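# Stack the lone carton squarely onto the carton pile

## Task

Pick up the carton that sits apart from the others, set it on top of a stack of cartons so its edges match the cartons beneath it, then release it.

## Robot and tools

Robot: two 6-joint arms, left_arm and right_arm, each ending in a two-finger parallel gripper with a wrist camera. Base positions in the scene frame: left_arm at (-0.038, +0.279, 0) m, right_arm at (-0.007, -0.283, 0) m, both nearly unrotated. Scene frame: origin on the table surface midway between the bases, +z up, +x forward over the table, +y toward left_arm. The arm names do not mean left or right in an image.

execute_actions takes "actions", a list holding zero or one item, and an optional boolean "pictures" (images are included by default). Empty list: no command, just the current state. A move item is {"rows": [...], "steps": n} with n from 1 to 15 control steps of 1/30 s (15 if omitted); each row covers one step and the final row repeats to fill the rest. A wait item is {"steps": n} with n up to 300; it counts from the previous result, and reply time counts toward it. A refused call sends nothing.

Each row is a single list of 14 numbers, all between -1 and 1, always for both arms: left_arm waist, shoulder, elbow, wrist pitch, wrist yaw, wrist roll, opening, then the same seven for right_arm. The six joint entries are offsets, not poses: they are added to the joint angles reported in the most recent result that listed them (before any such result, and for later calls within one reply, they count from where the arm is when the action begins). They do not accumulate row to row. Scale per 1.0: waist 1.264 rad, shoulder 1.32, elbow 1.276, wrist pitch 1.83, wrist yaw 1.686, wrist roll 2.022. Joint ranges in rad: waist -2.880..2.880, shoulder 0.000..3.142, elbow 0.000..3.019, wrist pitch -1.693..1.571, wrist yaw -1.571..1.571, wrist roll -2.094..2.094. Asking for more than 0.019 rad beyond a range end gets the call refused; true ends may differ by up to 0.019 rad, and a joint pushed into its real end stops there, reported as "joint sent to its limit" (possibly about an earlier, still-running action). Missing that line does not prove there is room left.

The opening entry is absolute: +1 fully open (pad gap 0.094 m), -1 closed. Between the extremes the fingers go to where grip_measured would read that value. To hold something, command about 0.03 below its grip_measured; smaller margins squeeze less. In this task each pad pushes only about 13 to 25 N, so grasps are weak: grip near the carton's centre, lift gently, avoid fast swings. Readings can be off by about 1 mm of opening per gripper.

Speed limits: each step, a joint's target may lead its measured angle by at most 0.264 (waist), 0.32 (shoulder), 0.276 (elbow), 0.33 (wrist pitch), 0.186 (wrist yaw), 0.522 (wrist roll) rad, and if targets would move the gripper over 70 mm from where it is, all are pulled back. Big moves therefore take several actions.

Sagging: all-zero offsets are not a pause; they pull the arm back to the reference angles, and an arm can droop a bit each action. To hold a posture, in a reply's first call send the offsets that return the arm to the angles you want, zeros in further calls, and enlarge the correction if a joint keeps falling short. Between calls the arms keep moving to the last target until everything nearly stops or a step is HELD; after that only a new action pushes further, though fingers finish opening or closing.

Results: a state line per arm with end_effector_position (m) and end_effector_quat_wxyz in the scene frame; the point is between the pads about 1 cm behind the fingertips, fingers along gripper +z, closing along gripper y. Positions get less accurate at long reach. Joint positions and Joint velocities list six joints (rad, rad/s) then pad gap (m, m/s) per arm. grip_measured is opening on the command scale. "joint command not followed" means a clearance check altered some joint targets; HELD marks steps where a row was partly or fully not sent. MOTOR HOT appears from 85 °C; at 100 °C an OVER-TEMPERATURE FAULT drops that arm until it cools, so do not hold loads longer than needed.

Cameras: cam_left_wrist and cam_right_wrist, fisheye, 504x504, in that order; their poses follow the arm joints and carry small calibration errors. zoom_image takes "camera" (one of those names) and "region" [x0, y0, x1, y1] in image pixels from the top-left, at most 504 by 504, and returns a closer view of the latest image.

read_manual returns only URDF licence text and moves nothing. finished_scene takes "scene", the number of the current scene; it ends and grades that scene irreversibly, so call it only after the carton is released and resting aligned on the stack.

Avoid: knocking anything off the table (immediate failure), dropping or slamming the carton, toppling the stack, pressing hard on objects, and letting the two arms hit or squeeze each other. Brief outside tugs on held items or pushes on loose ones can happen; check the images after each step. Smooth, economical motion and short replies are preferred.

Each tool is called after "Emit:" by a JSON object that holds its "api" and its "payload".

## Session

Emit:
{"api": "execute_actions", "payload": {"actions": []}}

Scene clock: 0.00 s of 4200.00 s.
left_arm: end_effector_position=(+0.1283, -0.2424, +0.3429) grip_measured=+1.000 end_effector_quat_wxyz=(+0.116, -0.234, +0.957, -0.127) | right_arm: end_effector_position=(+0.6308, -0.7920, +0.2544) grip_measured=+1.000 end_effector_quat_wxyz=(+0.648, +0.730, +0.165, -0.137)
Joint positions: left_arm=[-1.237  1.621  1.808 -1.498 -0.232 -1.782  0.094] | right_arm=[-0.499  2.146  1.832  0.064  1.054  1.358  0.094]
Joint velocities: left_arm=[-0.005 -0.005 -0.007 -0.002 -0.051  0.007  0.   ] | right_arm=[ 0.015 -0.005 -0.007 -0.007 -0.007 -0.051  0.   ]
Motor temperatures (°C, as the motors report them): left_arm=[26 26 26 25 24 26] | right_arm=[27 29 26 27 26 25]
camera_calibration (this result's frames):
cam_left_wrist: T_world_to_cam=[[0.419887, -0.85922, 0.292293, -0.360766], [-0.863271, -0.278713, 0.420811, -0.0964686], [-0.280104, -0.429021, -0.858768, 0.349499], [0, 0, 0, 1]] pos_world=[0.166098, -0.186922, 0.446183]
cam_right_wrist: T_world_to_cam=[[-0.420768, 0.0894146, -0.902751, 0.568358], [0.721431, 0.636303, -0.273232, 0.121857], [0.549992, -0.76624, -0.332243, -0.748709], [0, 0, 0, 1]] pos_world=[0.56302, -0.702048, 0.297628]

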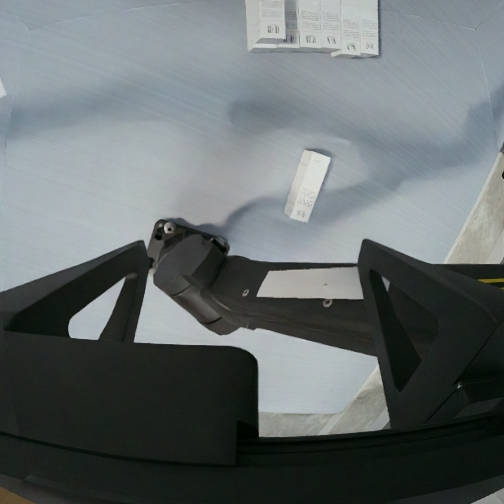

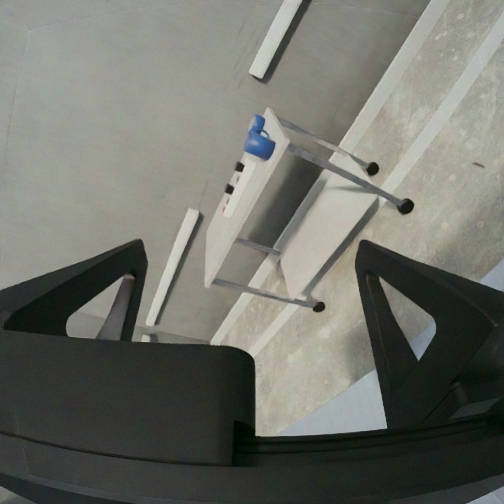

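Emit:
{"api": "execute_actions", "payload": {"actions": [{"rows": [[0.98,0,0,0,0,0,1,0,0,0,0,0,0,1]], "steps": 15}], "pictures": false}}

Emit:
{"api": "execute_actions", "payload": {"actions": [{"rows": [[0.5,0,0,0,0,0,1,-0.2,-0.864,-0.944,-0.687,-0.625,-1.0,1]], "steps": 15}], "pictures": false}}

Emit:
{"api": "execute_actions", "payload": {"actions": [{"steps": 45}]}}

Scene clock: 24.07 s of 4200.00 s.
left_arm: end_effector_position=(+0.3717, -0.0839, +0.3428) grip_measured=+1.000 end_effector_quat_wxyz=(+0.144, -0.480, +0.861, -0.092) | right_arm: end_effector_position=(+0.6308, -0.7920, +0.2544) grip_measured=+1.000 end_effector_quat_wxyz=(+0.648, +0.730, +0.165, -0.137)
Joint positions: left_arm=[-0.699  1.621  1.808 -1.498 -0.228 -1.782  0.094] | right_arm=[-0.499  2.146  1.832  0.064  1.054  1.358  0.094]
Joint velocities: left_arm=[ 1.343  0.005  0.012 -0.002 -0.022  0.022  0.   ] | right_arm=[-0.005 -0.015  0.002 -0.012 -0.051  0.007  0.   ]
Motor temperatures (°C, as the motors report them): left_arm=[26 27 32 26 24 26] | right_arm=[27 32 31 27 26 25]
Steps of this call (steps 1 to 90: nothing new was sent; then 20.57 s passed at rest; steps 91 to 105: all 15 steps of this action). Readings (joint positions):
91: left_arm=[-1.229 1.621 1.808 -1.498 -0.230 -1.782] | right_arm=[-0.499 2.146 1.832 0.064 1.054 1.358]
92: left_arm=[-1.217 1.621 1.808 -1.498 -0.228 -1.782] | right_arm=[-0.499 2.146 1.832 0.064 1.054 1.358]
94: left_arm=[-1.164 1.621 1.808 -1.498 -0.228 -1.782] | right_arm=[-0.499 2.146 1.832 0.064 1.054 1.358]
98: left_arm=[-1.012 1.621 1.808 -1.498 -0.228 -1.782] | right_arm=[-0.499 2.146 1.832 0.064 1.054 1.358]
105: the state above

Scene clock: 24.57 s of 4200.00 s.
left_arm: end_effector_position=(+0.5082, +0.2435, +0.3429) grip_measured=+1.000 end_effector_quat_wxyz=(-0.167, +0.732, -0.659, +0.040) | right_arm: end_effector_position=(+0.4101, -0.7461, +0.1366) grip_measured=+1.000 end_effector_quat_wxyz=(+0.289, +0.690, +0.631, -0.205)
Joint positions: left_arm=[-0.04   1.621  1.808 -1.498 -0.231 -1.782  0.094] | right_arm=[-0.724  1.731  1.281 -0.539  0.46   0.806  0.094]
Joint velocities: left_arm=[ 0.669  0.005  0.007  0.027 -0.037 -0.022  0.   ] | right_arm=[-0.454 -1.265 -1.263 -1.433 -1.121 -1.238  0.   ]
Motor temperatures (°C, as the motors report them): left_arm=[26 27 32 26 24 26] | right_arm=[27 32 31 27 26 25]
Steps of this call (steps 1 to 15: all 15 steps of this action). Readings (joint positions):
1: left_arm=[-0.653 1.621 1.808 -1.498 -0.228 -1.782] | right_arm=[-0.502 2.139 1.821 0.049 1.024 1.337]
2: left_arm=[-0.607 1.621 1.808 -1.498 -0.228 -1.782] | right_arm=[-0.506 2.121 1.794 0.016 0.990 1.306]
4: left_arm=[-0.515 1.621 1.808 -1.498 -0.228 -1.782] | right_arm=[-0.524 2.081 1.729 -0.053 0.923 1.245]
8: left_arm=[-0.330 1.621 1.808 -1.498 -0.228 -1.782] | right_arm=[-0.588 1.983 1.589 -0.206 0.773 1.107]
15: the state above

Scene clock: 26.07 s of 4200.00 s.
left_arm: end_effector_position=(+0.5070, +0.2279, +0.3429) grip_measured=+1.000 end_effector_quat_wxyz=(-0.167, +0.723, -0.669, +0.042) | right_arm: end_effector_position=(+0.1591, -0.4383, +0.0979) grip_measured=+1.000 end_effector_quat_wxyz=(-0.003, +0.050, +0.999, +0.001)
Joint positions: left_arm=[-0.068  1.621  1.808 -1.498 -0.23  -1.782  0.094] | right_arm=[-0.758  1.     0.619 -1.195  0.003 -0.649  0.094]
Joint velocities: left_arm=[ 0.005  0.005  0.017 -0.002 -0.007 -0.022  0.   ] | right_arm=[ 0.005 -0.015 -0.022  0.007  0.022 -0.037  0.   ]
Motor temperatures (°C, as the motors report them): left_arm=[26 27 32 26 24 26] | right_arm=[27 32 31 27 26 25]
Steps of this call (steps 1 to 45: the robot went on to your last target). Readings (joint positions):
1: left_arm=[-0.022 1.621 1.808 -1.498 -0.231 -1.782] | right_arm=[-0.737 1.689 1.235 -0.588 0.415 0.762]
2: left_arm=[-0.015 1.621 1.808 -1.498 -0.232 -1.782] | right_arm=[-0.747 1.646 1.190 -0.636 0.372 0.719]
4: left_arm=[-0.020 1.621 1.808 -1.498 -0.232 -1.782] | right_arm=[-0.757 1.559 1.103 -0.731 0.287 0.636]
8: left_arm=[-0.055 1.621 1.808 -1.498 -0.231 -1.782] | right_arm=[-0.758 1.382 0.937 -0.911 0.124 0.473]
45: the state above
camera_calibration (this result's frames):
cam_left_wrist: T_world_to_cam=[[0.955093, 0.0499517, 0.292065, -0.594142], [-0.0817622, -0.90299, 0.421811, 0.107181], [0.284802, -0.426749, -0.858355, 0.370204], [0, 0, 0, 1]] pos_world=[0.470789, 0.284446, 0.446084]
cam_right_wrist: T_world_to_cam=[[-0.0969274, -0.995158, -0.0163253, -0.416749], [-0.801978, 0.0683769, 0.593427, 0.102904], [-0.589437, 0.0706119, -0.804722, 0.324039], [0, 0, 0, 1]] pos_world=[0.233133, -0.444649, 0.192892]

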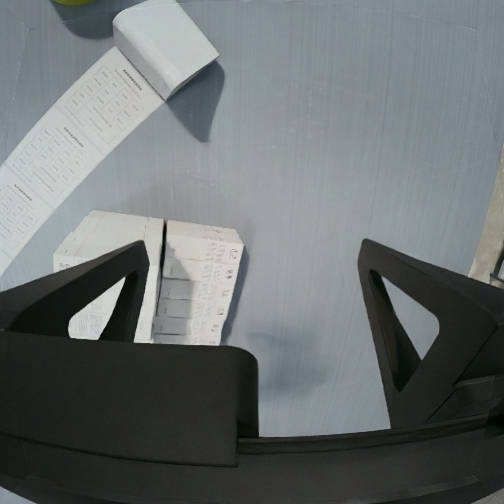

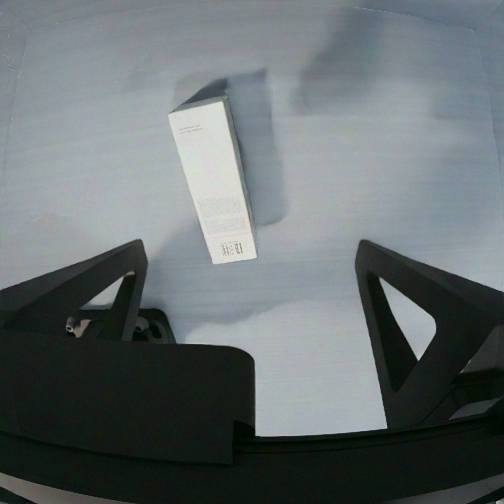

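Emit:
{"api": "execute_actions", "payload": {"actions": [{"rows": [[0,0,0,0,0,0,1,0.07,0,-0.085,0.0716,0,-0.066,1]], "steps": 15}], "pictures": false}}

Emit:
{"api": "execute_actions", "payload": {"actions": [{"steps": 8}]}}

Scene clock: 41.83 s of 4200.00 s.
left_arm: end_effector_position=(+0.5070, +0.2279, +0.3429) grip_measured=+1.000 end_effector_quat_wxyz=(-0.167, +0.723, -0.669, +0.042) | right_arm: end_effector_position=(+0.1582, -0.4130, +0.0588) grip_measured=+1.000 end_effector_quat_wxyz=(-0.001, -0.050, +0.999, -0.002)
Joint positions: left_arm=[-0.068  1.621  1.808 -1.498 -0.23  -1.782  0.094] | right_arm=[-0.672  0.998  0.504 -1.076  0.004 -0.764  0.094]
Joint velocities: left_arm=[-0.005 -0.005 -0.002 -0.007  0.007  0.007  0.   ] | right_arm=[-0.015 -0.024  0.002 -0.027 -0.037 -0.066  0.   ]
Motor temperatures (°C, as the motors report them): left_arm=[26 27 32 26 24 26] | right_arm=[27 31 31 27 26 25]
Steps of this call (steps 1 to 15: the robot went on to your last target; steps 16 to 90: nothing new was sent; then 12.27 s passed at rest; steps 91 to 105: all 15 steps of this action). Readings (joint positions):
91: left_arm=[-0.068 1.621 1.808 -1.498 -0.230 -1.782] | right_arm=[-0.752 0.999 0.607 -1.173 0.004 -0.665]
92: left_arm=[-0.068 1.621 1.808 -1.498 -0.230 -1.782] | right_arm=[-0.736 0.996 0.585 -1.129 0.005 -0.685]
94: left_arm=[-0.068 1.621 1.808 -1.498 -0.230 -1.782] | right_arm=[-0.695 0.997 0.537 -1.090 0.004 -0.715]
98: left_arm=[-0.068 1.621 1.808 -1.498 -0.230 -1.782] | right_arm=[-0.672 0.998 0.504 -1.085 0.004 -0.747]
105: the state above

Scene clock: 42.10 s of 4200.00 s.
left_arm: end_effector_position=(+0.5070, +0.2279, +0.3429) grip_measured=+1.000 end_effector_quat_wxyz=(-0.167, +0.723, -0.669, +0.042) | right_arm: end_effector_position=(+0.1582, -0.4130, +0.0588) grip_measured=+1.000 end_effector_quat_wxyz=(-0.001, -0.052, +0.999, -0.002)
Joint positions: left_arm=[-0.068  1.621  1.808 -1.498 -0.23  -1.782  0.094] | right_arm=[-0.672  0.998  0.504 -1.076  0.004 -0.767  0.094]
Joint velocities: left_arm=[-0.005 -0.005 -0.017  0.002  0.022  0.022  0.   ] | right_arm=[-0.005 -0.015 -0.007 -0.032 -0.007 -0.022  0.   ]
Motor temperatures (°C, as the motors report them): left_arm=[26 27 32 26 24 26] | right_arm=[27 30 31 27 26 25]
Steps of this call (steps 1 to 8: the robot went on to your last target). Readings (joint positions):
1: left_arm=[-0.068 1.621 1.808 -1.498 -0.230 -1.782] | right_arm=[-0.672 0.998 0.504 -1.076 0.004 -0.764]
2: left_arm=[-0.068 1.621 1.808 -1.498 -0.230 -1.782] | right_arm=[-0.672 0.998 0.504 -1.076 0.004 -0.765]
4: left_arm=[-0.068 1.621 1.808 -1.498 -0.230 -1.782] | right_arm=[-0.672 0.998 0.504 -1.076 0.004 -0.766]
8: the state above
camera_calibration (this result's frames):
cam_left_wrist: T_world_to_cam=[[0.955093, 0.0499517, 0.292065, -0.594142], [-0.0817622, -0.90299, 0.421811, 0.107181], [0.284802, -0.426749, -0.858355, 0.370204], [0, 0, 0, 1]] pos_world=[0.470789, 0.284446, 0.446084]
cam_right_wrist: T_world_to_cam=[[0.106854, -0.994208, -0.0114914, -0.424459], [-0.802347, -0.0930477, 0.58956, 0.0572848], [-0.587215, -0.0537767, -0.807643, 0.238678], [0, 0, 0, 1]] pos_world=[0.231473, -0.403835, 0.154116]

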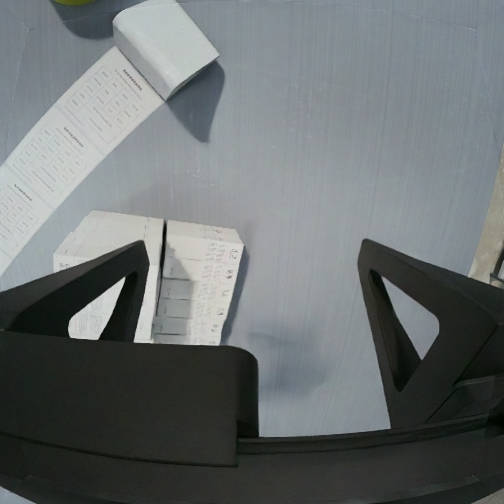

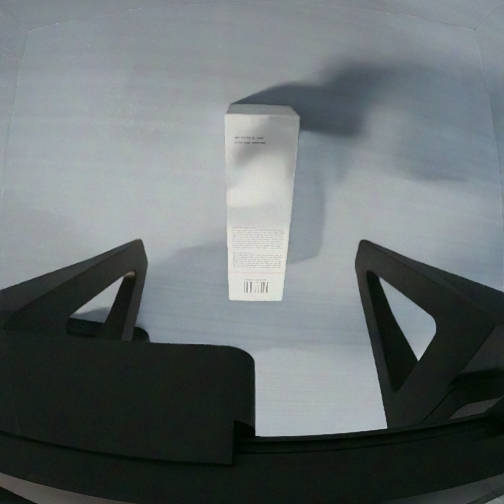

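Emit:
{"api": "execute_actions", "payload": {"actions": [{"rows": [[0,0,0,0,0,0,1,0,0.084,-0.050,0.103,0,0,1]], "steps": 15}], "pictures": false}}

Emit:
{"api": "execute_actions", "payload": {"actions": [{"steps": 8}]}}

Scene clock: 48.90 s of 4200.00 s.
left_arm: end_effector_position=(+0.5070, +0.2279, +0.3429) grip_measured=+1.000 end_effector_quat_wxyz=(-0.167, +0.723, -0.669, +0.042) | right_arm: end_effector_position=(+0.1602, -0.4146, +0.0148) grip_measured=+1.000 end_effector_quat_wxyz=(-0.005, -0.053, +0.999, +0.002)
Joint positions: left_arm=[-0.068  1.621  1.808 -1.498 -0.23  -1.782  0.094] | right_arm=[-0.672  1.121  0.44  -0.899  0.004 -0.768  0.094]
Joint velocities: left_arm=[-0.005 -0.005 -0.002 -0.002 -0.066  0.022  0.   ] | right_arm=[-0.005 -0.005  0.002 -0.022  0.037 -0.022  0.   ]
Motor temperatures (°C, as the motors report them): left_arm=[26 28 32 26 24 26] | right_arm=[27 30 30 27 26 25]
Steps of this call (steps 1 to 15: the robot went on to your last target; steps 16 to 90: nothing new was sent; then 3.30 s passed at rest; steps 91 to 105: all 15 steps of this action). Readings (joint positions):
91: left_arm=[-0.068 1.621 1.808 -1.498 -0.230 -1.782] | right_arm=[-0.672 1.003 0.496 -1.048 0.004 -0.768]
92: left_arm=[-0.068 1.621 1.808 -1.498 -0.230 -1.782] | right_arm=[-0.672 1.019 0.484 -0.990 0.004 -0.768]
94: left_arm=[-0.068 1.621 1.808 -1.498 -0.230 -1.782] | right_arm=[-0.672 1.071 0.463 -0.925 0.004 -0.768]
98: left_arm=[-0.068 1.621 1.808 -1.498 -0.230 -1.782] | right_arm=[-0.672 1.122 0.441 -0.904 0.004 -0.768]
105: the state above

Scene clock: 49.17 s of 4200.00 s.
left_arm: end_effector_position=(+0.5070, +0.2279, +0.3429) grip_measured=+1.000 end_effector_quat_wxyz=(-0.167, +0.723, -0.669, +0.042) | right_arm: end_effector_position=(+0.1602, -0.4146, +0.0148) grip_measured=+1.000 end_effector_quat_wxyz=(-0.005, -0.053, +0.999, +0.002)
Joint positions: left_arm=[-0.068  1.621  1.808 -1.498 -0.23  -1.782  0.094] | right_arm=[-0.672  1.121  0.44  -0.899  0.004 -0.768  0.094]
Joint velocities: left_arm=[-0.005 -0.024  0.002  0.022 -0.037 -0.066  0.   ] | right_arm=[-0.015  0.005 -0.017 -0.022  0.037 -0.037  0.   ]
Motor temperatures (°C, as the motors report them): left_arm=[26 28 32 26 24 26] | right_arm=[27 30 30 27 26 25]
Steps of this call (steps 1 to 8: the robot went on to your last target). Readings (joint positions):
1: left_arm=[-0.068 1.621 1.808 -1.498 -0.230 -1.782] | right_arm=[-0.672 1.121 0.440 -0.899 0.004 -0.768]
2: left_arm=[-0.068 1.621 1.808 -1.498 -0.230 -1.782] | right_arm=[-0.672 1.121 0.440 -0.899 0.004 -0.768]
4: left_arm=[-0.068 1.621 1.808 -1.498 -0.230 -1.782] | right_arm=[-0.672 1.121 0.440 -0.899 0.004 -0.768]
8: the state above
camera_calibration (this result's frames):
cam_left_wrist: T_world_to_cam=[[0.955093, 0.0499517, 0.292065, -0.594142], [-0.0817622, -0.90299, 0.421811, 0.107181], [0.284802, -0.426749, -0.858355, 0.370204], [0, 0, 0, 1]] pos_world=[0.470789, 0.284446, 0.446084]
cam_right_wrist: T_world_to_cam=[[0.107484, -0.994027, -0.01893, -0.426693], [-0.797284, -0.0975541, 0.595669, 0.0819613], [-0.593958, -0.0489325, -0.803007, 0.207273], [0, 0, 0, 1]] pos_world=[0.23432, -0.406006, 0.109542]

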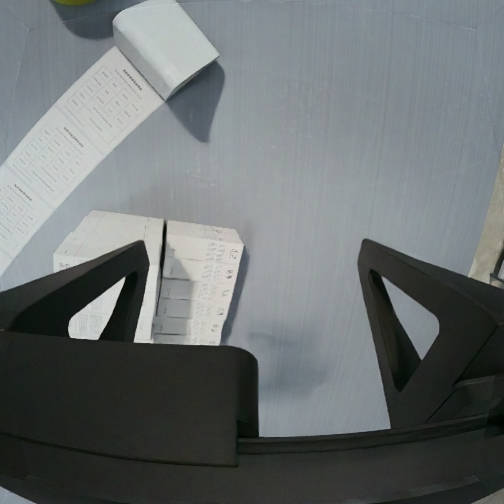

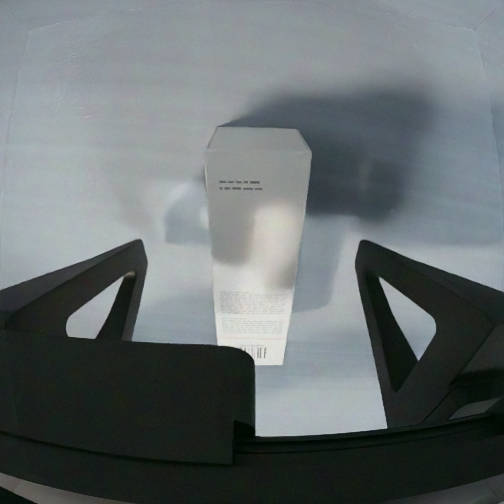

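Emit:
{"api": "execute_actions", "payload": {"actions": [{"rows": [[0,0,0,0,0,0,1,0,0,0,0,0,0,-0.45]], "steps": 15}], "pictures": false}}

Emit:
{"api": "execute_actions", "payload": {"actions": [{"rows": [[0,0,0,0,0,0,1,0,-0.174,0.205,-0.2634,0,0,-0.45]], "steps": 15}], "pictures": false}}

Emit:
{"api": "execute_actions", "payload": {"actions": [{"rows": [[0,0,0,0,0,0,1,0.339,0.415,0.477,-0.033,0,0.091,-0.45]], "steps": 15}], "pictures": false}}

Emit:
{"api": "execute_actions", "payload": {"actions": [{"steps": 20}]}}

Scene clock: 67.07 s of 4200.00 s.
left_arm: end_effector_position=(+0.5070, +0.2279, +0.3429) grip_measured=+1.000 end_effector_quat_wxyz=(-0.167, +0.723, -0.669, +0.042) | right_arm: end_effector_position=(+0.1601, -0.4146, +0.0148) grip_measured=-0.334 end_effector_quat_wxyz=(-0.005, -0.053, +0.999, +0.002)
Joint positions: left_arm=[-0.068  1.621  1.808 -1.498 -0.23  -1.782  0.094] | right_arm=[-0.672  1.121  0.44  -0.899  0.004 -0.768  0.031]
Joint velocities: left_arm=[-0.015 -0.005  0.002  0.002  0.066 -0.022  0.   ] | right_arm=[-0.024  0.005 -0.012 -0.017  0.066 -0.037 -0.   ]
Motor temperatures (°C, as the motors report them): left_arm=[26 28 32 26 24 26] | right_arm=[27 30 29 27 26 25]
Steps of this call (steps 1 to 15: the robot went on to your last target; steps 16 to 90: nothing new was sent; then 14.40 s passed at rest; steps 91 to 105: all 15 steps of this action). Readings (joint positions):
91: left_arm=[-0.068 1.621 1.808 -1.498 -0.230 -1.782] | right_arm=[-0.672 1.121 0.440 -0.899 0.004 -0.768]
92: left_arm=[-0.068 1.621 1.808 -1.498 -0.230 -1.782] | right_arm=[-0.672 1.121 0.440 -0.899 0.004 -0.768]
94: left_arm=[-0.068 1.621 1.808 -1.498 -0.230 -1.782] | right_arm=[-0.672 1.121 0.440 -0.899 0.004 -0.768]
98: left_arm=[-0.068 1.621 1.808 -1.498 -0.230 -1.782] | right_arm=[-0.672 1.121 0.440 -0.899 0.004 -0.768]
105: the state above

Scene clock: 67.57 s of 4200.00 s.
left_arm: end_effector_position=(+0.5070, +0.2279, +0.3429) grip_measured=+1.000 end_effector_quat_wxyz=(-0.167, +0.723, -0.669, +0.042) | right_arm: end_effector_position=(+0.1516, -0.4079, +0.1383) grip_measured=-0.334 end_effector_quat_wxyz=(-0.007, -0.053, +0.999, +0.003)
Joint positions: left_arm=[-0.068  1.621  1.808 -1.498 -0.23  -1.782  0.094] | right_arm=[-0.672  0.878  0.664 -1.371  0.004 -0.768  0.031]
Joint velocities: left_arm=[ 0.005 -0.005 -0.002 -0.017  0.051 -0.007  0.   ] | right_arm=[-0.005  0.083  0.007 -0.066 -0.095  0.037 -0.   ]
Motor temperatures (°C, as the motors report them): left_arm=[26 28 32 26 24 26] | right_arm=[27 30 29 27 26 25]
Steps of this call (steps 1 to 15: all 15 steps of this action). Readings (joint positions):
1: left_arm=[-0.068 1.621 1.808 -1.498 -0.230 -1.782] | right_arm=[-0.672 1.116 0.448 -0.925 0.004 -0.768]
2: left_arm=[-0.068 1.621 1.808 -1.498 -0.230 -1.782] | right_arm=[-0.672 1.100 0.461 -0.982 0.004 -0.768]
4: left_arm=[-0.068 1.621 1.808 -1.498 -0.230 -1.782] | right_arm=[-0.672 1.045 0.500 -1.102 0.004 -0.768]
8: left_arm=[-0.068 1.621 1.808 -1.498 -0.230 -1.782] | right_arm=[-0.672 0.926 0.602 -1.313 0.004 -0.768]
15: the state above

Scene clock: 68.07 s of 4200.00 s.
left_arm: end_effector_position=(+0.5070, +0.2279, +0.3429) grip_measured=+1.000 end_effector_quat_wxyz=(-0.167, +0.723, -0.669, +0.042) | right_arm: end_effector_position=(+0.3582, -0.3734, +0.1576) grip_measured=-0.333 end_effector_quat_wxyz=(-0.067, -0.191, +0.979, +0.028)
Joint positions: left_arm=[-0.068  1.621  1.808 -1.498 -0.23  -1.782  0.094] | right_arm=[-0.249  1.459  1.157 -1.414  0.005 -0.625  0.031]
Joint velocities: left_arm=[-0.005  0.005 -0.007  0.017 -0.081  0.007  0.   ] | right_arm=[ 0.063 -0.005  0.759 -0.012 -0.051  0.198  0.001]
Motor temperatures (°C, as the motors report them): left_arm=[26 28 32 26 24 26] | right_arm=[27 30 30 27 26 25]
Steps of this call (steps 1 to 15: all 15 steps of this action). Readings (joint positions):
1: left_arm=[-0.068 1.621 1.808 -1.498 -0.230 -1.782] | right_arm=[-0.661 0.893 0.673 -1.380 0.008 -0.753]
2: left_arm=[-0.068 1.621 1.808 -1.498 -0.230 -1.782] | right_arm=[-0.627 0.929 0.696 -1.397 0.009 -0.736]
4: left_arm=[-0.068 1.621 1.808 -1.498 -0.230 -1.782] | right_arm=[-0.534 1.036 0.761 -1.411 0.009 -0.708]
8: left_arm=[-0.068 1.621 1.808 -1.498 -0.230 -1.782] | right_arm=[-0.360 1.273 0.913 -1.413 0.008 -0.670]
15: the state above

Scene clock: 68.73 s of 4200.00 s.
left_arm: end_effector_position=(+0.5070, +0.2279, +0.3429) grip_measured=+1.000 end_effector_quat_wxyz=(-0.167, +0.723, -0.669, +0.042) | right_arm: end_effector_position=(+0.3785, -0.3777, +0.1900) grip_measured=-0.333 end_effector_quat_wxyz=(-0.029, -0.179, +0.983, +0.010)
Joint positions: left_arm=[-0.068  1.621  1.808 -1.498 -0.23  -1.782  0.094] | right_arm=[-0.248  1.436  1.227 -1.422  0.005 -0.598  0.031]
Joint velocities: left_arm=[-0.005 -0.005 -0.002  0.002 -0.022  0.037  0.   ] | right_arm=[-0.005 -0.005 -0.007  0.002  0.007 -0.007  0.001]
Motor temperatures (°C, as the motors report them): left_arm=[26 28 32 26 24 26] | right_arm=[27 30 30 27 26 25]
Steps of this call (steps 1 to 20: the robot went on to your last target). Readings (joint positions):
1: left_arm=[-0.068 1.621 1.808 -1.498 -0.230 -1.782] | right_arm=[-0.248 1.458 1.180 -1.414 0.005 -0.619]
2: left_arm=[-0.068 1.621 1.808 -1.498 -0.230 -1.782] | right_arm=[-0.248 1.455 1.200 -1.415 0.005 -0.615]
4: left_arm=[-0.068 1.621 1.808 -1.498 -0.230 -1.782] | right_arm=[-0.248 1.447 1.224 -1.415 0.005 -0.609]
8: left_arm=[-0.068 1.621 1.808 -1.498 -0.230 -1.782] | right_arm=[-0.248 1.436 1.227 -1.421 0.005 -0.603]
20: the state above
camera_calibration (this result's frames):
cam_left_wrist: T_world_to_cam=[[0.955093, 0.0499517, 0.292065, -0.594142], [-0.0817622, -0.90299, 0.421811, 0.107181], [0.284802, -0.426749, -0.858355, 0.370204], [0, 0, 0, 1]] pos_world=[0.470789, 0.284446, 0.446084]
cam_right_wrist: T_world_to_cam=[[0.35341, -0.934369, -0.045345, -0.475688], [-0.715751, -0.301296, 0.630017, 0.0408572], [-0.60233, -0.190199, -0.775256, 0.424005], [0, 0, 0, 1]] pos_world=[0.452748, -0.351513, 0.281402]

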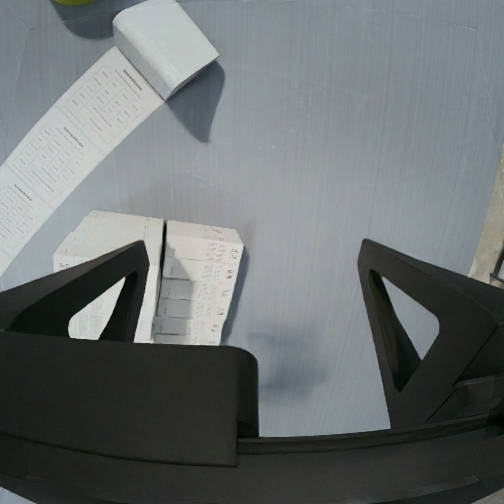

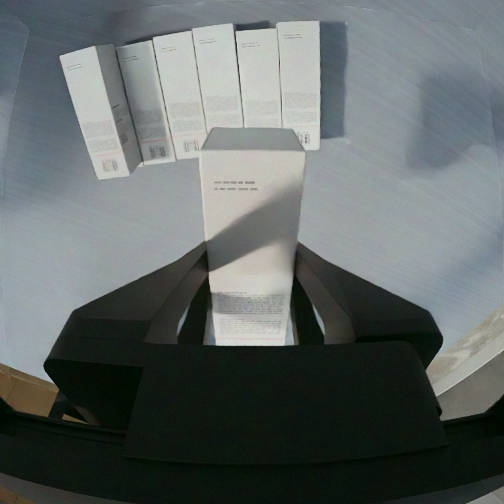

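Emit:
{"api": "execute_actions", "payload": {"actions": [{"rows": [[0,0,0,0,0,0,1,0.271,-0.04,-0.203,0.1606,0,0.133,-0.45]], "steps": 15}], "pictures": false}}

Emit:
{"api": "execute_actions", "payload": {"actions": [{"steps": 12}]}}

Scene clock: 97.37 s of 4200.00 s.
left_arm: end_effector_position=(+0.5070, +0.2279, +0.3429) grip_measured=+1.000 end_effector_quat_wxyz=(-0.167, +0.723, -0.669, +0.042) | right_arm: end_effector_position=(+0.3584, -0.2359, +0.1052) grip_measured=-0.333 end_effector_quat_wxyz=(-0.007, -0.244, +0.970, -0.000)
Joint positions: left_arm=[-0.068  1.621  1.808 -1.498 -0.23  -1.782  0.094] | right_arm=[ 0.12   1.407  0.962 -1.141  0.002 -0.362  0.031]
Joint velocities: left_arm=[-0.015 -0.005  0.007  0.002 -0.007 -0.037  0.   ] | right_arm=[-0.2   -0.005  0.012  0.027  0.051  0.11  -0.001]
Motor temperatures (°C, as the motors report them): left_arm=[26 28 32 26 24 26] | right_arm=[27 30 33 27 26 25]
Steps of this call (steps 1 to 15: the robot went on to your last target; steps 16 to 90: nothing new was sent; then 25.13 s passed at rest; steps 91 to 105: all 15 steps of this action). Readings (joint positions):
91: left_arm=[-0.068 1.621 1.808 -1.498 -0.230 -1.782] | right_arm=[-0.240 1.433 1.210 -1.395 0.008 -0.579]
92: left_arm=[-0.068 1.621 1.808 -1.498 -0.230 -1.782] | right_arm=[-0.223 1.421 1.177 -1.339 0.010 -0.554]
94: left_arm=[-0.068 1.621 1.808 -1.498 -0.230 -1.782] | right_arm=[-0.156 1.408 1.102 -1.264 0.010 -0.511]
98: left_arm=[-0.068 1.621 1.808 -1.498 -0.230 -1.782] | right_arm=[0.042 1.408 0.988 -1.166 0.007 -0.425]
105: the state above

Scene clock: 97.77 s of 4200.00 s.
left_arm: end_effector_position=(+0.5070, +0.2279, +0.3429) grip_measured=+1.000 end_effector_quat_wxyz=(-0.167, +0.723, -0.669, +0.042) | right_arm: end_effector_position=(+0.3594, -0.2430, +0.1052) grip_measured=-0.333 end_effector_quat_wxyz=(-0.007, -0.226, +0.974, -0.001)
Joint positions: left_arm=[-0.068  1.621  1.808 -1.498 -0.23  -1.782  0.094] | right_arm=[ 0.102  1.407  0.962 -1.14   0.004 -0.345  0.031]
Joint velocities: left_arm=[ 0.005 -0.005  0.012 -0.012  0.037  0.037  0.   ] | right_arm=[ 0.005 -0.005 -0.027  0.017  0.066  0.007 -0.001]
Motor temperatures (°C, as the motors report them): left_arm=[26 28 32 26 24 26] | right_arm=[27 30 33 27 26 25]
Steps of this call (steps 1 to 12: the robot went on to your last target). Readings (joint positions):
1: left_arm=[-0.068 1.621 1.808 -1.498 -0.230 -1.782] | right_arm=[0.114 1.407 0.962 -1.140 0.003 -0.358]
2: left_arm=[-0.068 1.621 1.808 -1.498 -0.230 -1.782] | right_arm=[0.108 1.407 0.962 -1.140 0.003 -0.355]
4: left_arm=[-0.068 1.621 1.808 -1.498 -0.230 -1.782] | right_arm=[0.102 1.407 0.962 -1.140 0.004 -0.351]
8: left_arm=[-0.068 1.621 1.808 -1.498 -0.230 -1.782] | right_arm=[0.102 1.407 0.962 -1.140 0.004 -0.347]
12: the state above
camera_calibration (this result's frames):
cam_left_wrist: T_world_to_cam=[[0.955093, 0.0499517, 0.292065, -0.594142], [-0.0817622, -0.90299, 0.421811, 0.107181], [0.284802, -0.426749, -0.858355, 0.370204], [0, 0, 0, 1]] pos_world=[0.470789, 0.284446, 0.446084]
cam_right_wrist: T_world_to_cam=[[0.442992, -0.896379, -0.0162209, -0.372874], [-0.713232, -0.363327, 0.599411, 0.108464], [-0.543193, -0.253965, -0.800277, 0.338286], [0, 0, 0, 1]] pos_world=[0.426294, -0.208915, 0.199659]

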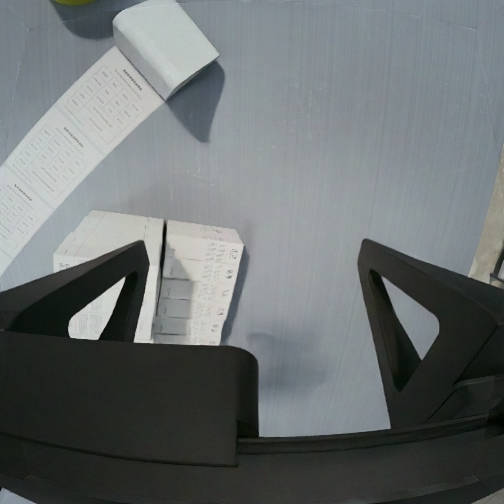

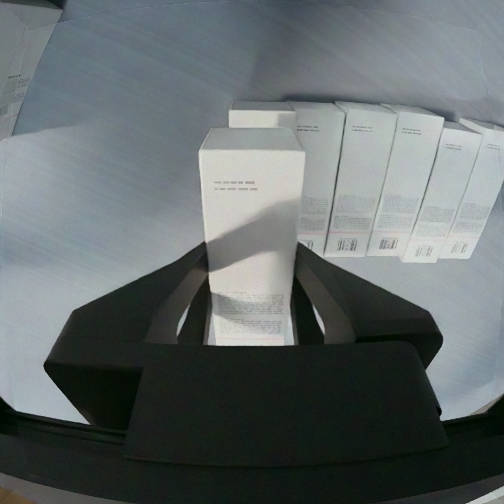

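Emit:
{"api": "execute_actions", "payload": {"actions": [{"rows": [[0,0,0,0,0,0,1,-0.015,0.03,-0.03,0.046,0,0,-0.45]], "steps": 15}]}}

Scene clock: 106.43 s of 4200.00 s.
left_arm: end_effector_position=(+0.5070, +0.2279, +0.3429) grip_measured=+1.000 end_effector_quat_wxyz=(-0.167, +0.723, -0.669, +0.042) | right_arm: end_effector_position=(+0.3607, -0.2452, +0.0778) grip_measured=-0.333 end_effector_quat_wxyz=(-0.010, -0.223, +0.975, -0.001)
Joint positions: left_arm=[-0.068  1.621  1.808 -1.498 -0.23  -1.782  0.094] | right_arm=[ 0.095  1.45   0.926 -1.066  0.004 -0.344  0.031]
Joint velocities: left_arm=[-0.005 -0.005  0.002 -0.007  0.007 -0.051  0.   ] | right_arm=[-0.005  0.005 -0.007 -0.002  0.081  0.022 -0.001]
Motor temperatures (°C, as the motors report them): left_arm=[26 28 32 26 24 26] | right_arm=[27 30 32 27 26 25]
Steps of this call (steps 1 to 30: the robot went on to your last target; steps 31 to 90: nothing new was sent; then 5.17 s passed at rest; steps 91 to 105: all 15 steps of this action). Readings (joint positions):
91: left_arm=[-0.068 1.621 1.808 -1.498 -0.230 -1.782] | right_arm=[0.101 1.408 0.958 -1.128 0.004 -0.344]
92: left_arm=[-0.068 1.621 1.808 -1.498 -0.230 -1.782] | right_arm=[0.101 1.409 0.951 -1.104 0.004 -0.344]
94: left_arm=[-0.068 1.621 1.808 -1.498 -0.230 -1.782] | right_arm=[0.098 1.422 0.939 -1.078 0.004 -0.344]
98: left_arm=[-0.068 1.621 1.808 -1.498 -0.230 -1.782] | right_arm=[0.095 1.447 0.927 -1.069 0.004 -0.344]
105: the state above
camera_calibration (this result's frames):
cam_left_wrist: T_world_to_cam=[[0.955093, 0.0499517, 0.292065, -0.594142], [-0.0817622, -0.90299, 0.421811, 0.107181], [0.284802, -0.426749, -0.858355, 0.370204], [0, 0, 0, 1]] pos_world=[0.470789, 0.284446, 0.446084]
cam_right_wrist: T_world_to_cam=[[0.436043, -0.899743, -0.0181472, -0.374098], [-0.712563, -0.357506, 0.603691, 0.125841], [-0.549655, -0.250304, -0.797012, 0.319488], [0, 0, 0, 1]] pos_world=[0.428401, -0.211633, 0.171878]

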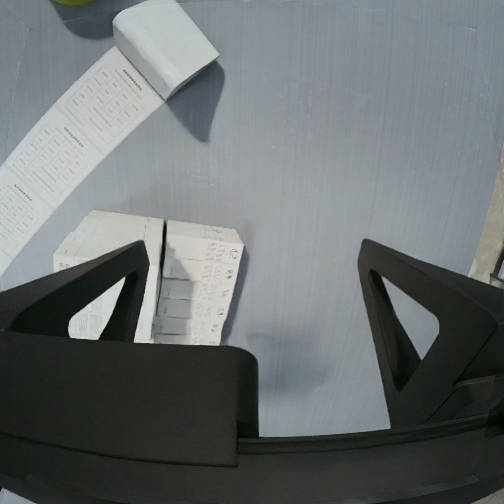

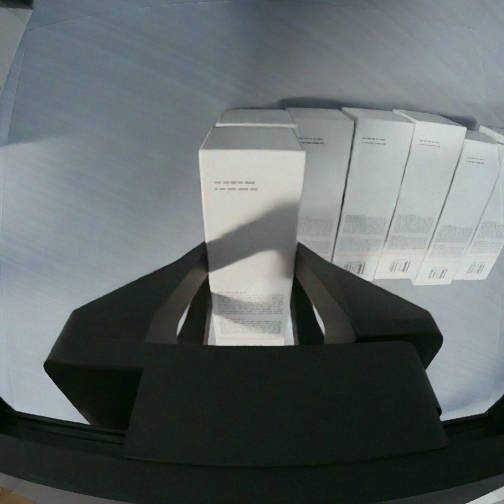

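Emit:
{"api": "execute_actions", "payload": {"actions": [{"rows": [[0,0,0,0,0,0,1,-0.0127,0,0,0,0,0,-0.45]], "steps": 10}], "pictures": false}}

Emit:
{"api": "execute_actions", "payload": {"actions": [{"rows": [[0,0,0,0,0,0,1,0,0.022,0,0,0,0,-0.45]], "steps": 12}]}}

Scene clock: 112.93 s of 4200.00 s.
left_arm: end_effector_position=(+0.5070, +0.2279, +0.3429) grip_measured=+1.000 end_effector_quat_wxyz=(-0.167, +0.723, -0.669, +0.042) | right_arm: end_effector_position=(+0.3608, -0.2462, +0.0778) grip_measured=-0.333 end_effector_quat_wxyz=(-0.010, -0.221, +0.975, -0.001)
Joint positions: left_arm=[-0.068  1.621  1.808 -1.498 -0.23  -1.782  0.094] | right_arm=[ 0.093  1.45   0.926 -1.066  0.004 -0.344  0.031]
Joint velocities: left_arm=[-0.005  0.005 -0.002 -0.012  0.066  0.037  0.   ] | right_arm=[ 0.005 -0.005  0.002  0.012  0.007 -0.051  0.001]
Motor temperatures (°C, as the motors report them): left_arm=[26 28 32 26 24 26] | right_arm=[27 30 31 27 26 25]
Steps of this call (steps 1 to 15: the robot went on to your last target; steps 16 to 90: nothing new was sent; then 3.17 s passed at rest; steps 91 to 100: all 10 steps of this action). Readings (joint positions):
91: left_arm=[-0.068 1.621 1.808 -1.498 -0.230 -1.782] | right_arm=[0.095 1.450 0.926 -1.066 0.004 -0.344]
92: left_arm=[-0.068 1.621 1.808 -1.498 -0.230 -1.782] | right_arm=[0.095 1.450 0.926 -1.066 0.004 -0.344]
94: left_arm=[-0.068 1.621 1.808 -1.498 -0.230 -1.782] | right_arm=[0.094 1.450 0.926 -1.066 0.004 -0.344]
98: left_arm=[-0.068 1.621 1.808 -1.498 -0.230 -1.782] | right_arm=[0.093 1.450 0.926 -1.066 0.004 -0.344]
100: the state above

Scene clock: 113.33 s of 4200.00 s.
left_arm: end_effector_position=(+0.5070, +0.2279, +0.3429) grip_measured=+1.000 end_effector_quat_wxyz=(-0.167, +0.723, -0.669, +0.042) | right_arm: end_effector_position=(+0.3605, -0.2463, +0.0765) grip_measured=-0.333 end_effector_quat_wxyz=(-0.012, -0.221, +0.975, -0.001)
Joint positions: left_arm=[-0.068  1.621  1.808 -1.498 -0.23  -1.782  0.094] | right_arm=[ 0.093  1.454  0.926 -1.067  0.004 -0.344  0.031]
Joint velocities: left_arm=[ 0.005  0.005  0.007 -0.017  0.022  0.007  0.   ] | right_arm=[-0.005 -0.015 -0.007 -0.032 -0.022 -0.022  0.   ]
Motor temperatures (°C, as the motors report them): left_arm=[26 28 32 26 24 26] | right_arm=[27 30 31 27 26 25]
Steps of this call (steps 1 to 12: all 12 steps of this action). Readings (joint positions):
1: left_arm=[-0.068 1.621 1.808 -1.498 -0.230 -1.782] | right_arm=[0.093 1.451 0.926 -1.066 0.004 -0.344]
2: left_arm=[-0.068 1.621 1.808 -1.498 -0.230 -1.782] | right_arm=[0.093 1.453 0.926 -1.066 0.004 -0.344]
4: left_arm=[-0.068 1.621 1.808 -1.498 -0.230 -1.782] | right_arm=[0.093 1.454 0.926 -1.067 0.004 -0.344]
8: left_arm=[-0.068 1.621 1.808 -1.498 -0.230 -1.782] | right_arm=[0.093 1.454 0.926 -1.067 0.004 -0.344]
12: the state above
camera_calibration (this result's frames):
cam_left_wrist: T_world_to_cam=[[0.955093, 0.0499517, 0.292065, -0.594142], [-0.0817622, -0.90299, 0.421811, 0.107181], [0.284802, -0.426749, -0.858355, 0.370204], [0, 0, 0, 1]] pos_world=[0.470789, 0.284446, 0.446084]
cam_right_wrist: T_world_to_cam=[[0.433569, -0.900916, -0.0192124, -0.374324], [-0.711009, -0.355119, 0.606924, 0.1259], [-0.55361, -0.249483, -0.794528, 0.319498], [0, 0, 0, 1]] pos_world=[0.428688, -0.212815, 0.170247]

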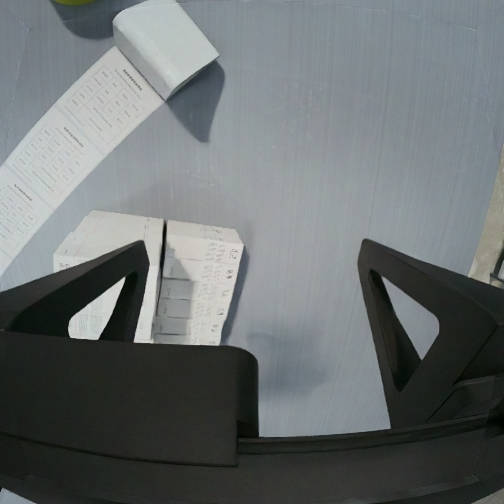

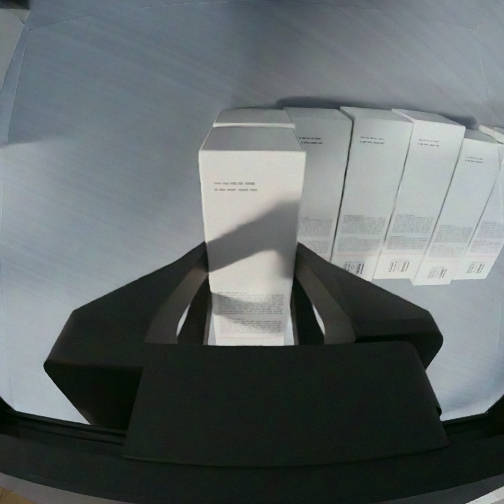

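Aligned and at contact. Releasing and lifting.

Emit:
{"api": "execute_actions", "payload": {"actions": [{"rows": [[0,0,0,0,0,0,1,0,0,0,0,0,0,0.3]], "steps": 12}], "pictures": false}}

Emit:
{"api": "execute_actions", "payload": {"actions": [{"rows": [[0,0,0,0,0,0,1,0,-0.05,0.075,-0.07,0,0,0.3]], "steps": 15}]}}

Scene clock: 125.57 s of 4200.00 s.
left_arm: end_effector_position=(+0.5070, +0.2279, +0.3429) grip_measured=+1.000 end_effector_quat_wxyz=(-0.167, +0.723, -0.669, +0.042) | right_arm: end_effector_position=(+0.3605, -0.2463, +0.0765) grip_measured=+0.298 end_effector_quat_wxyz=(-0.012, -0.221, +0.975, -0.001)
Joint positions: left_arm=[-0.068  1.621  1.808 -1.498 -0.23  -1.782  0.094] | right_arm=[ 0.093  1.454  0.926 -1.067  0.004 -0.344  0.061]
Joint velocities: left_arm=[-0.005  0.005 -0.007 -0.017 -0.007  0.051  0.   ] | right_arm=[-0.005 -0.005 -0.012  0.007  0.007 -0.022 -0.001]
Motor temperatures (°C, as the motors report them): left_arm=[26 28 33 26 24 26] | right_arm=[27 30 31 27 26 25]
Steps of this call (steps 1 to 15: the robot went on to your last target; steps 16 to 90: nothing new was sent; then 8.83 s passed at rest; steps 91 to 102: all 12 steps of this action). Readings (joint positions):
91: left_arm=[-0.068 1.621 1.808 -1.498 -0.230 -1.782] | right_arm=[0.093 1.453 0.926 -1.067 0.004 -0.344]
92: left_arm=[-0.068 1.621 1.808 -1.498 -0.230 -1.782] | right_arm=[0.093 1.454 0.926 -1.067 0.004 -0.344]
94: left_arm=[-0.068 1.621 1.808 -1.498 -0.230 -1.782] | right_arm=[0.093 1.454 0.926 -1.067 0.004 -0.344]
98: left_arm=[-0.068 1.621 1.808 -1.498 -0.230 -1.782] | right_arm=[0.093 1.454 0.926 -1.067 0.004 -0.344]
102: the state above

Scene clock: 126.07 s of 4200.00 s.
left_arm: end_effector_position=(+0.5070, +0.2279, +0.3429) grip_measured=+1.000 end_effector_quat_wxyz=(-0.167, +0.723, -0.669, +0.042) | right_arm: end_effector_position=(+0.3504, -0.2473, +0.1105) grip_measured=+0.298 end_effector_quat_wxyz=(-0.023, -0.221, +0.975, +0.001)
Joint positions: left_arm=[-0.068  1.621  1.808 -1.498 -0.23  -1.782  0.094] | right_arm=[ 0.093  1.396  0.966 -1.186  0.004 -0.344  0.061]
Joint velocities: left_arm=[-0.005 -0.015 -0.002 -0.012  0.081 -0.037  0.   ] | right_arm=[-0.005 -0.015  0.007 -0.012 -0.022 -0.007 -0.001]
Motor temperatures (°C, as the motors report them): left_arm=[26 28 33 26 24 26] | right_arm=[27 30 31 27 26 25]
Steps of this call (steps 1 to 15: all 15 steps of this action). Readings (joint positions):
1: left_arm=[-0.068 1.621 1.808 -1.498 -0.230 -1.782] | right_arm=[0.093 1.452 0.930 -1.086 0.004 -0.344]
2: left_arm=[-0.068 1.621 1.808 -1.498 -0.230 -1.782] | right_arm=[0.093 1.450 0.936 -1.124 0.004 -0.344]
4: left_arm=[-0.068 1.621 1.808 -1.498 -0.230 -1.782] | right_arm=[0.093 1.433 0.945 -1.167 0.004 -0.344]
8: left_arm=[-0.068 1.621 1.808 -1.498 -0.230 -1.782] | right_arm=[0.093 1.401 0.960 -1.185 0.004 -0.344]
15: the state above
camera_calibration (this result's frames):
cam_left_wrist: T_world_to_cam=[[0.955093, 0.0499517, 0.292065, -0.594142], [-0.0817622, -0.90299, 0.421811, 0.107181], [0.284802, -0.426749, -0.858355, 0.370204], [0, 0, 0, 1]] pos_world=[0.470789, 0.284446, 0.446084]
cam_right_wrist: T_world_to_cam=[[0.433073, -0.900967, -0.026585, -0.369244], [-0.697708, -0.353753, 0.622947, 0.0916173], [-0.570659, -0.251233, -0.781812, 0.344775], [0, 0, 0, 1]] pos_world=[0.420581, -0.213648, 0.20266]

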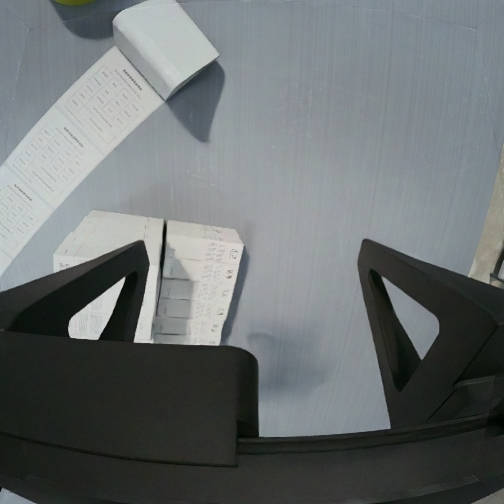

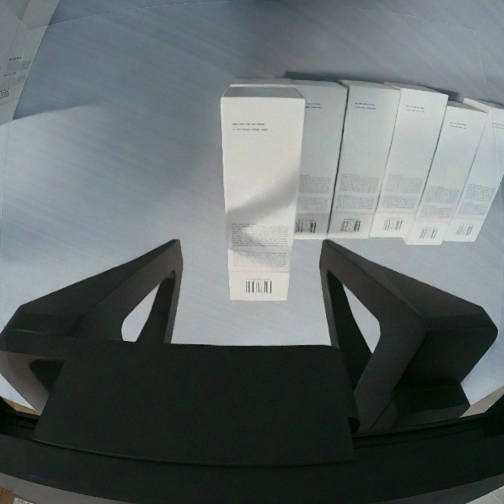

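Emit:
{"api": "finished_scene", "payload": {"scene": 2}}

The scene is finished: the task was done.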